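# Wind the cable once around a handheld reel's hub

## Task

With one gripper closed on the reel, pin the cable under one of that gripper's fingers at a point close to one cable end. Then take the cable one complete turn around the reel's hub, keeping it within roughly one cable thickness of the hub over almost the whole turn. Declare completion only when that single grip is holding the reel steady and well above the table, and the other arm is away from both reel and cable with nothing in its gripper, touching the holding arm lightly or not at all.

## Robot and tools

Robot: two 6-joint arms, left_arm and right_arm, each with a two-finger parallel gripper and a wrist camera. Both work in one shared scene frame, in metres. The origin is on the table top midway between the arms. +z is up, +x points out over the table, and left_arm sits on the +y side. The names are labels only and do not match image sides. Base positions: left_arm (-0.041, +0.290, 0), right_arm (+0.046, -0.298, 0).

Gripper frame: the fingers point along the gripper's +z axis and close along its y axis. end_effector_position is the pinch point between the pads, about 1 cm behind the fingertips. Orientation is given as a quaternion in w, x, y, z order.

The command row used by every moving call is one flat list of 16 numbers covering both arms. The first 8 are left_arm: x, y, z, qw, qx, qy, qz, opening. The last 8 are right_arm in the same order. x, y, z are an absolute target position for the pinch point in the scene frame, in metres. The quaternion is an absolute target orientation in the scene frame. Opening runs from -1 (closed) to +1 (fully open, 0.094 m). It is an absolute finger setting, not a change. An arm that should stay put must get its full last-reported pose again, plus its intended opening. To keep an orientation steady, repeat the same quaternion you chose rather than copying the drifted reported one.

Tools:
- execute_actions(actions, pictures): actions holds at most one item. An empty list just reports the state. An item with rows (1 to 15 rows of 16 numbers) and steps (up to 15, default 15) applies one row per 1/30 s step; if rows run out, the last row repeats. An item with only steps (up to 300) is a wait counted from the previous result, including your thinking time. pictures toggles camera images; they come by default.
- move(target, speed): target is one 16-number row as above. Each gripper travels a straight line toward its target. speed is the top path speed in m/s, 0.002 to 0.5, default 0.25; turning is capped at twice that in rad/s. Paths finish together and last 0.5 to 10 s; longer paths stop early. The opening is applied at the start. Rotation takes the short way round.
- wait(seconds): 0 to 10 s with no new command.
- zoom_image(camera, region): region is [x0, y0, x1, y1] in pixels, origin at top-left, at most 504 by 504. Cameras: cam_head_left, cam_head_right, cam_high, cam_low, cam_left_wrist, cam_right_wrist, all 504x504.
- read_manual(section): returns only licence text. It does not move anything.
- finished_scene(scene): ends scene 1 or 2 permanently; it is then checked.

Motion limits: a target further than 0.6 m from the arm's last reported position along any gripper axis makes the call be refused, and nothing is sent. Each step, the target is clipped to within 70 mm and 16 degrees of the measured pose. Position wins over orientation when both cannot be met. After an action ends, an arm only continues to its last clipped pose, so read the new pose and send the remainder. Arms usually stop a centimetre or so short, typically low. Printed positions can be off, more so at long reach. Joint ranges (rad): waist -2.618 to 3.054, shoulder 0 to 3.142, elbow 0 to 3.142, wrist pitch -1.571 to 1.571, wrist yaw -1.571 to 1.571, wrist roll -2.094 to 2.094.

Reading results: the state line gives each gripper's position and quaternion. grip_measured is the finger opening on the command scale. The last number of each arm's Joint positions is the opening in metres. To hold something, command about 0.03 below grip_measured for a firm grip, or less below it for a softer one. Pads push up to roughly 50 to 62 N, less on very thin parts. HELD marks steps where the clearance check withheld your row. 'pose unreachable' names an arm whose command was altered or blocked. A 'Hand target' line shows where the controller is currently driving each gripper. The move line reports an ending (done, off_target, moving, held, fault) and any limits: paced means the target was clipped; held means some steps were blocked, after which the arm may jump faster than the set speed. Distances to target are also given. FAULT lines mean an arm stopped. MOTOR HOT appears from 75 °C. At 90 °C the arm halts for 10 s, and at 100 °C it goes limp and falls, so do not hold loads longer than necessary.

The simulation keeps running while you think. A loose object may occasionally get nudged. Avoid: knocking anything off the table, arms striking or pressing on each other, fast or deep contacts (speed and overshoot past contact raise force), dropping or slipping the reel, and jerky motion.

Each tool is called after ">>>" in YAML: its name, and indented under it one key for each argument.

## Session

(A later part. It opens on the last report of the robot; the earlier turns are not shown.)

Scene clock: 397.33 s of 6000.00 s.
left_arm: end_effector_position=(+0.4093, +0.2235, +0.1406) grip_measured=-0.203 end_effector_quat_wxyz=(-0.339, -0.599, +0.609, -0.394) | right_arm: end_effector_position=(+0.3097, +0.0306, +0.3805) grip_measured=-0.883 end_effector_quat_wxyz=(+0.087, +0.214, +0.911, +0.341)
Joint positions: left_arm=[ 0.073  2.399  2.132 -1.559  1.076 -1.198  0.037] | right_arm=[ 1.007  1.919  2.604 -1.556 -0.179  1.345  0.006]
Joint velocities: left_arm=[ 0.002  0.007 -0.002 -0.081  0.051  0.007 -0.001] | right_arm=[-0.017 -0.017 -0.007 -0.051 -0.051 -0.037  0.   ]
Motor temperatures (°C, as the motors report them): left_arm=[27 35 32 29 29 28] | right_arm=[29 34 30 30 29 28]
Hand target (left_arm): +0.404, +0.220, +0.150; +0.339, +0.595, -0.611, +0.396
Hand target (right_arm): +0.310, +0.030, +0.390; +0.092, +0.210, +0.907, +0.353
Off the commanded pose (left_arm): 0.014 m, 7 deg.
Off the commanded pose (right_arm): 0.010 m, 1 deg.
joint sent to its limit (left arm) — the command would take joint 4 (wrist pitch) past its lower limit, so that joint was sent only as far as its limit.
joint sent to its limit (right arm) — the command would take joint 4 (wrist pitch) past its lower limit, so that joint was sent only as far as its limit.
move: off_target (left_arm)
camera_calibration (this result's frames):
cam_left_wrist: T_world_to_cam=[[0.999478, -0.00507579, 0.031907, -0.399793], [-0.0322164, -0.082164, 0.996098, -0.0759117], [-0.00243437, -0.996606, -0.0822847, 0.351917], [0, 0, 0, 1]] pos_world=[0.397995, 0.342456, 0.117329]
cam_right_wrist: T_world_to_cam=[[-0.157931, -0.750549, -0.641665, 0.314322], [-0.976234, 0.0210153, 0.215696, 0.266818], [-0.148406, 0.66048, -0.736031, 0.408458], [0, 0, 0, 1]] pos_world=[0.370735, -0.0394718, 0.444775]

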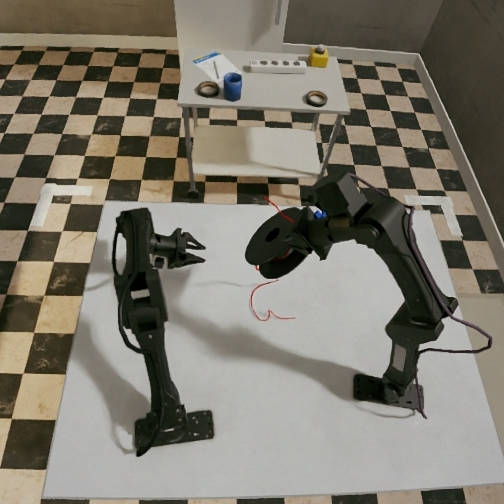

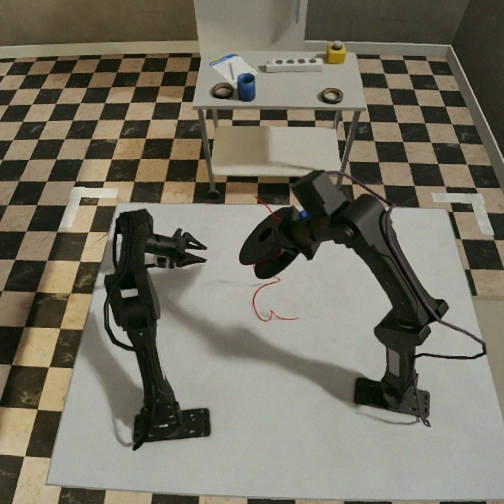

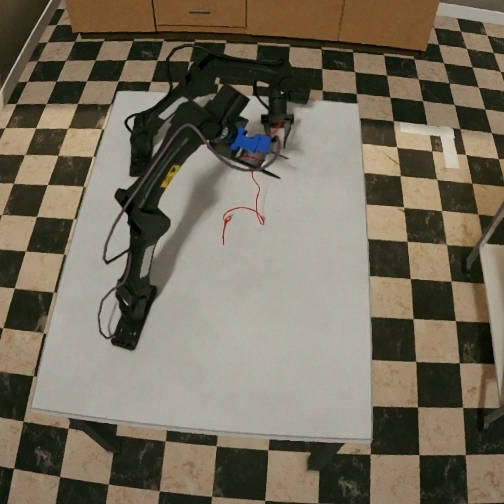

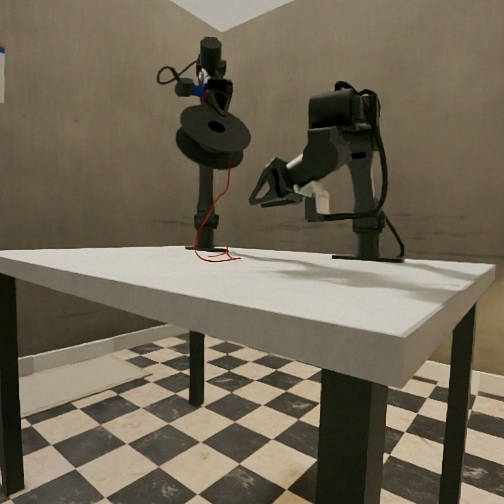

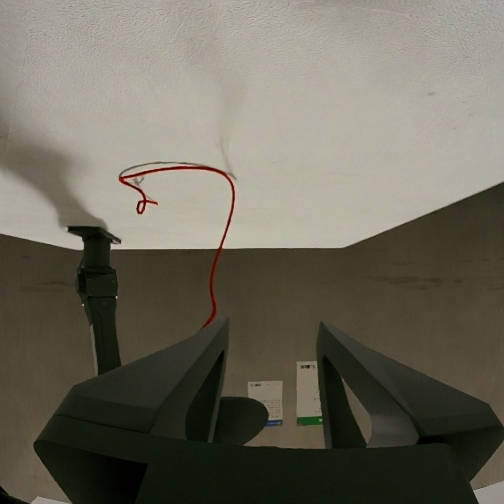

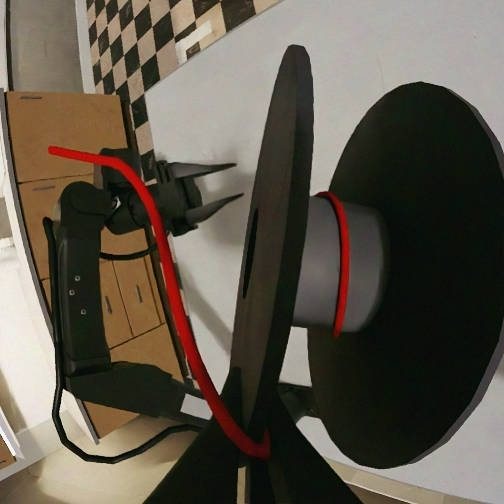

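>>> move:
  target: [0.33,0.3,0.2,-0.34,-0.6,0.61,-0.39,-0.2,0.25,0.03,0.42,-0.152,0.295,0.903,0.274,-0.93]
  speed: 0.08

>>> zoom_image:
  camera: "cam_head_left"
  region: [220,190,360,330]

>>> zoom_image:
  camera: "cam_low"
  region: [160,60,300,200]

Scene clock: 406.27 s of 6000.00 s.
left_arm: end_effector_position=(+0.3380, +0.3015, +0.1937) grip_measured=-0.203 end_effector_quat_wxyz=(+0.257, +0.645, -0.583, +0.422) | right_arm: end_effector_position=(+0.2558, +0.0356, +0.4106) grip_measured=-0.883 end_effector_quat_wxyz=(-0.117, +0.309, +0.853, +0.404)
Joint positions: left_arm=[ 0.309  2.024  1.772 -1.564  1.015 -1.096  0.037] | right_arm=[ 0.964  1.832  2.539 -1.556 -0.534  1.677  0.006]
Joint velocities: left_arm=[-0.007 -0.002 -0.002 -0.051 -0.066 -0.051 -0.   ] | right_arm=[-0.012 -0.002  0.002 -0.022 -0.081  0.007 -0.002]
Motor temperatures (°C, as the motors report them): left_arm=[27 36 32 29 29 28] | right_arm=[29 34 30 30 29 28]
Hand target (left_arm): +0.332, +0.302, +0.200; +0.254, +0.645, -0.582, +0.425
Hand target (right_arm): +0.249, +0.030, +0.418; -0.125, +0.306, +0.849, +0.413
Off the commanded pose (left_arm): 0.010 m, 12 deg.
Off the commanded pose (right_arm): 0.012 m, 17 deg; orientation clipped at the last step of the last action.
joint sent to its limit (left arm) — the command would take joint 4 (wrist pitch) past its lower limit, so that joint was sent only as far as its limit.
joint sent to its limit (right arm) — the command would take joint 4 (wrist pitch) past its lower limit, so that joint was sent only as far as its limit.
move: off_target (left_arm, right_arm); limits=paced
camera_calibration (this result's frames):
cam_left_wrist: T_world_to_cam=[[0.980366, 0.158693, 0.117042, -0.38926], [-0.0900961, -0.167486, 0.981749, -0.0767096], [0.1754, -0.973018, -0.1499, 0.379777], [0, 0, 0, 1]] pos_world=[0.308093, 0.418455, 0.177798]
cam_right_wrist: T_world_to_cam=[[-0.464031, -0.55795, -0.688017, 0.419371], [-0.81291, -0.0403524, 0.580989, 0.0180977], [-0.351926, 0.828893, -0.434839, 0.341705], [0, 0, 0, 1]] pos_world=[0.329568, -0.0485184, 0.426606]

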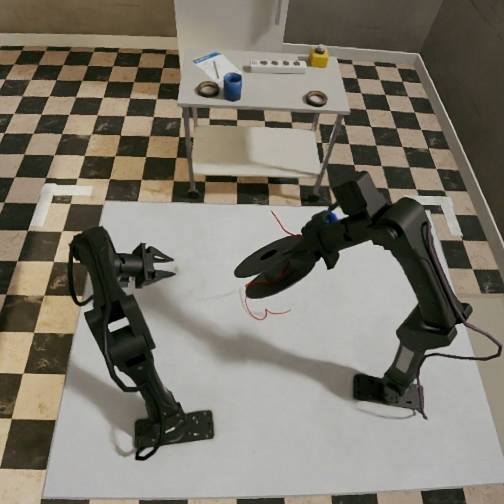

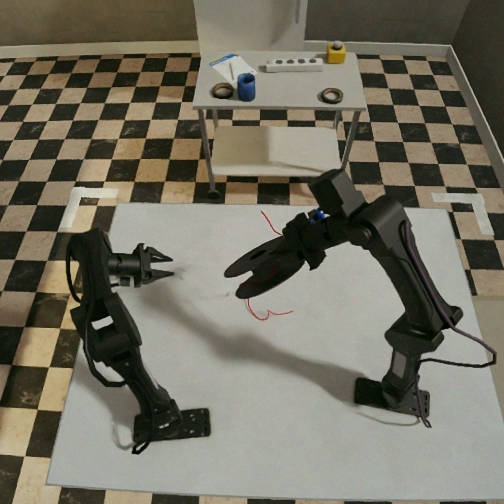

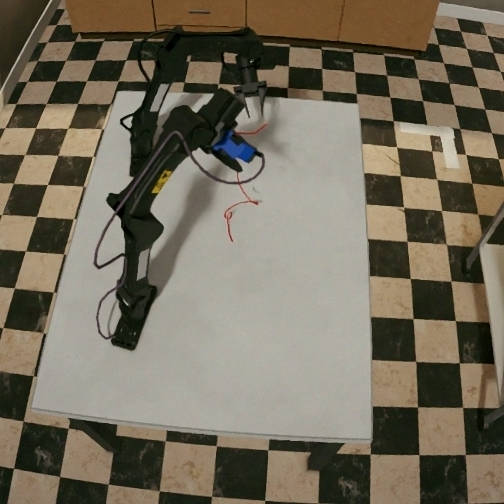

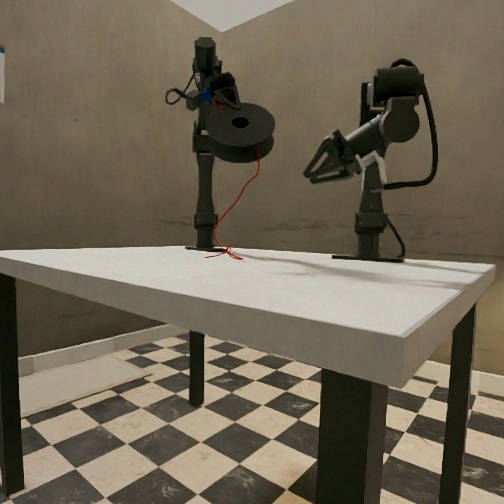

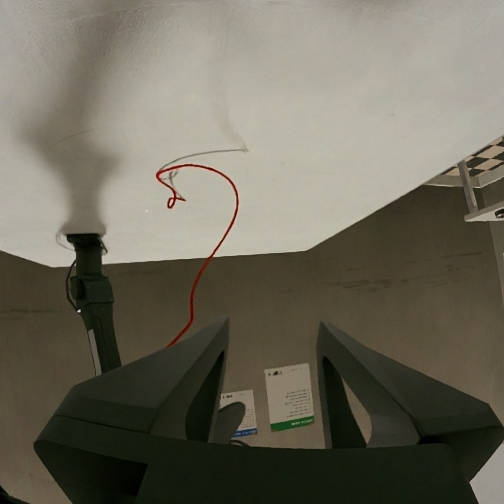

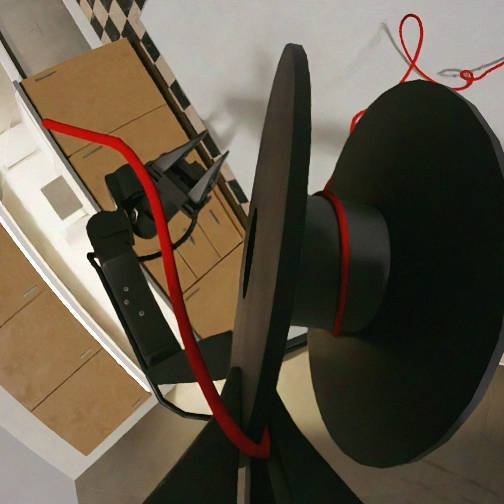

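Region (220, 190, 360, 330) of cam_head_left's 504x504 image, scaled by 3.600, with more detail than that image has.

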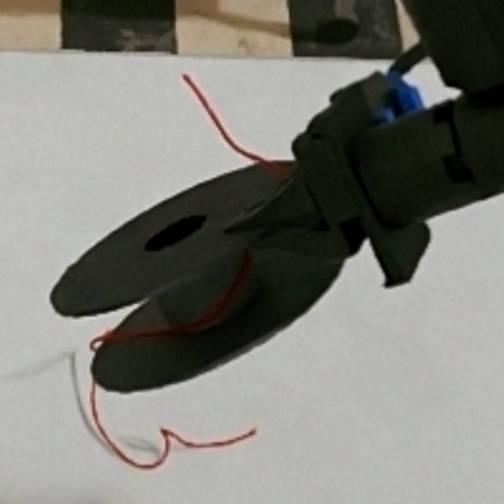

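Region (160, 60, 300, 200) of cam_low's 504x504 image, scaled by 3.600, with more detail than that image has.

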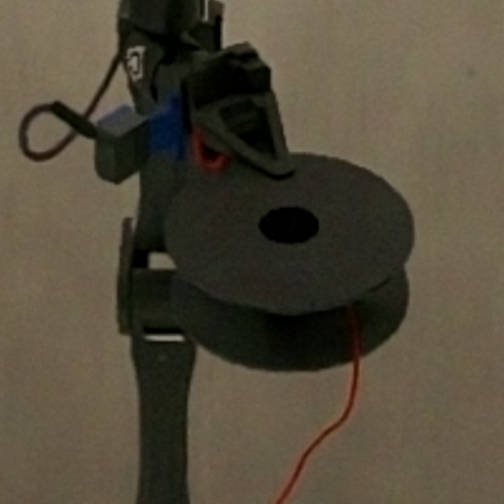

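>>> move:
  target: [0.33,0.3,0.2,0.257,0.645,-0.583,0.422,-0.2,0.255,0.03,0.43,-0.192,0.46,0.77,0.4,-0.93]
  speed: 0.08

>>> zoom_image:
  camera: "cam_head_left"
  region: [220,190,360,330]

Scene clock: 413.73 s of 6000.00 s.
left_arm: end_effector_position=(+0.3377, +0.3018, +0.1931) grip_measured=-0.203 end_effector_quat_wxyz=(+0.256, +0.645, -0.584, +0.420) | right_arm: end_effector_position=(+0.2570, +0.0339, +0.4170) grip_measured=-0.883 end_effector_quat_wxyz=(-0.189, +0.465, +0.775, +0.384)
Joint positions: left_arm=[ 0.309  2.024  1.772 -1.564  1.011 -1.095  0.037] | right_arm=[ 0.959  1.832  2.561 -1.556 -0.535  2.064  0.006]
Joint velocities: left_arm=[-0.022 -0.012 -0.007  0.022  0.037  0.007 -0.   ] | right_arm=[ 0.007 -0.017 -0.012 -0.022 -0.051 -0.051  0.001]
Motor temperatures (°C, as the motors report them): left_arm=[27 36 32 29 29 28] | right_arm=[29 34 30 30 29 28]
Hand target (left_arm): +0.330, +0.300, +0.200; +0.256, +0.646, -0.582, +0.423
Hand target (right_arm): +0.255, +0.030, +0.430; -0.191, +0.460, +0.769, +0.401
Off the commanded pose (left_arm): 0.010 m, 0 deg.
Off the commanded pose (right_arm): 0.014 m, 2 deg.
joint sent to its limit (left arm) — the command would take joint 4 (wrist pitch) past its lower limit, so that joint was sent only as far as its limit.
joint sent to its limit (right arm) — the command would take joint 4 (wrist pitch) past its lower limit, so that joint was sent only as far as its limit.
move: off_target (right_arm)
camera_calibration (this result's frames):
cam_left_wrist: T_world_to_cam=[[0.980723, 0.157062, 0.11625, -0.388408], [-0.0889116, -0.171086, 0.981236, -0.0752985], [0.174003, -0.972657, -0.153823, 0.381144], [0, 0, 0, 1]] pos_world=[0.307905, 0.418844, 0.177667]
cam_right_wrist: T_world_to_cam=[[-0.7575, -0.378795, -0.531704, 0.427545], [-0.608719, 0.115503, 0.784934, -0.127582], [-0.235916, 0.918245, -0.318073, 0.264844], [0, 0, 0, 1]] pos_world=[0.308685, -0.0665032, 0.41171]

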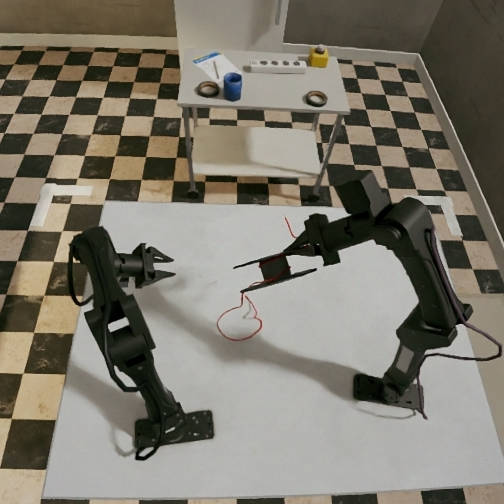

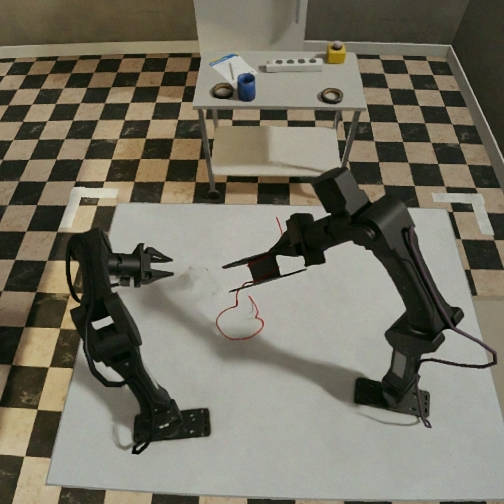

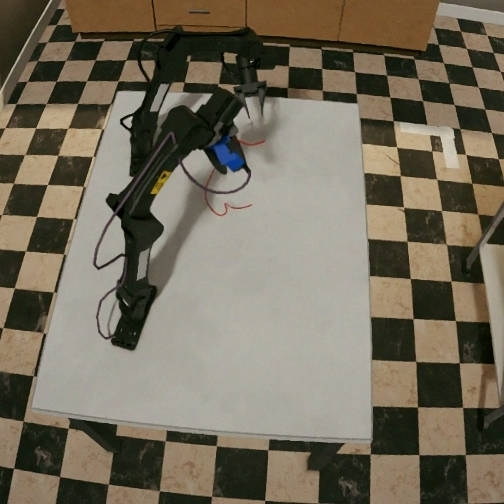

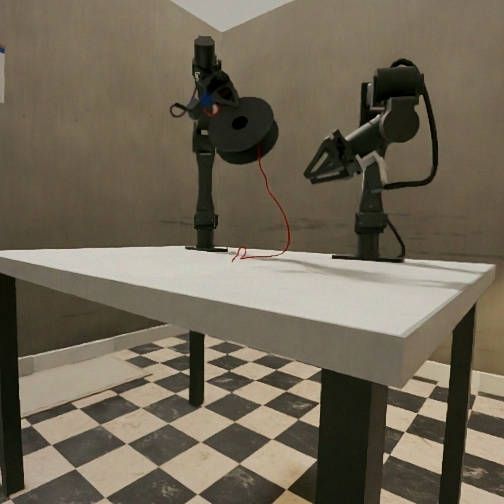

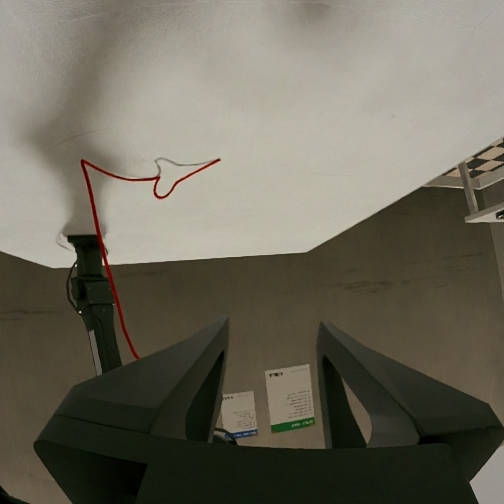

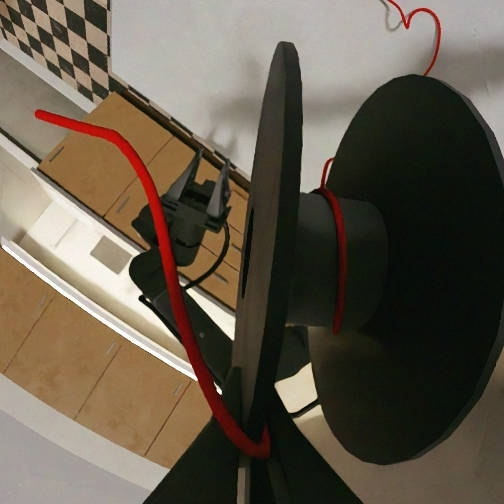

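Region (220, 190, 360, 330) of cam_head_left's 504x504 image, scaled by 3.600, with more detail than that image has.

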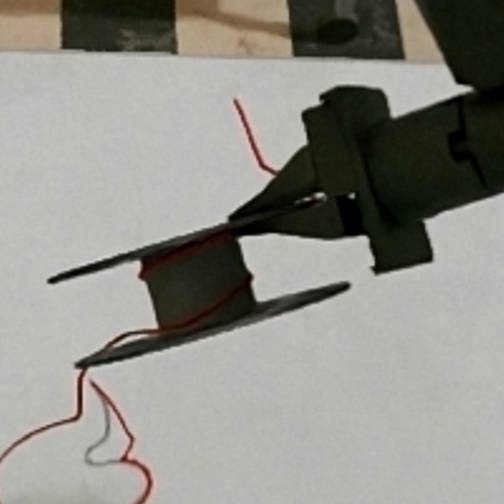

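Both strands overlap the same side: over a full turn, snug.

>>> finished_scene:
  scene: 1

The scene is finished: the task was done.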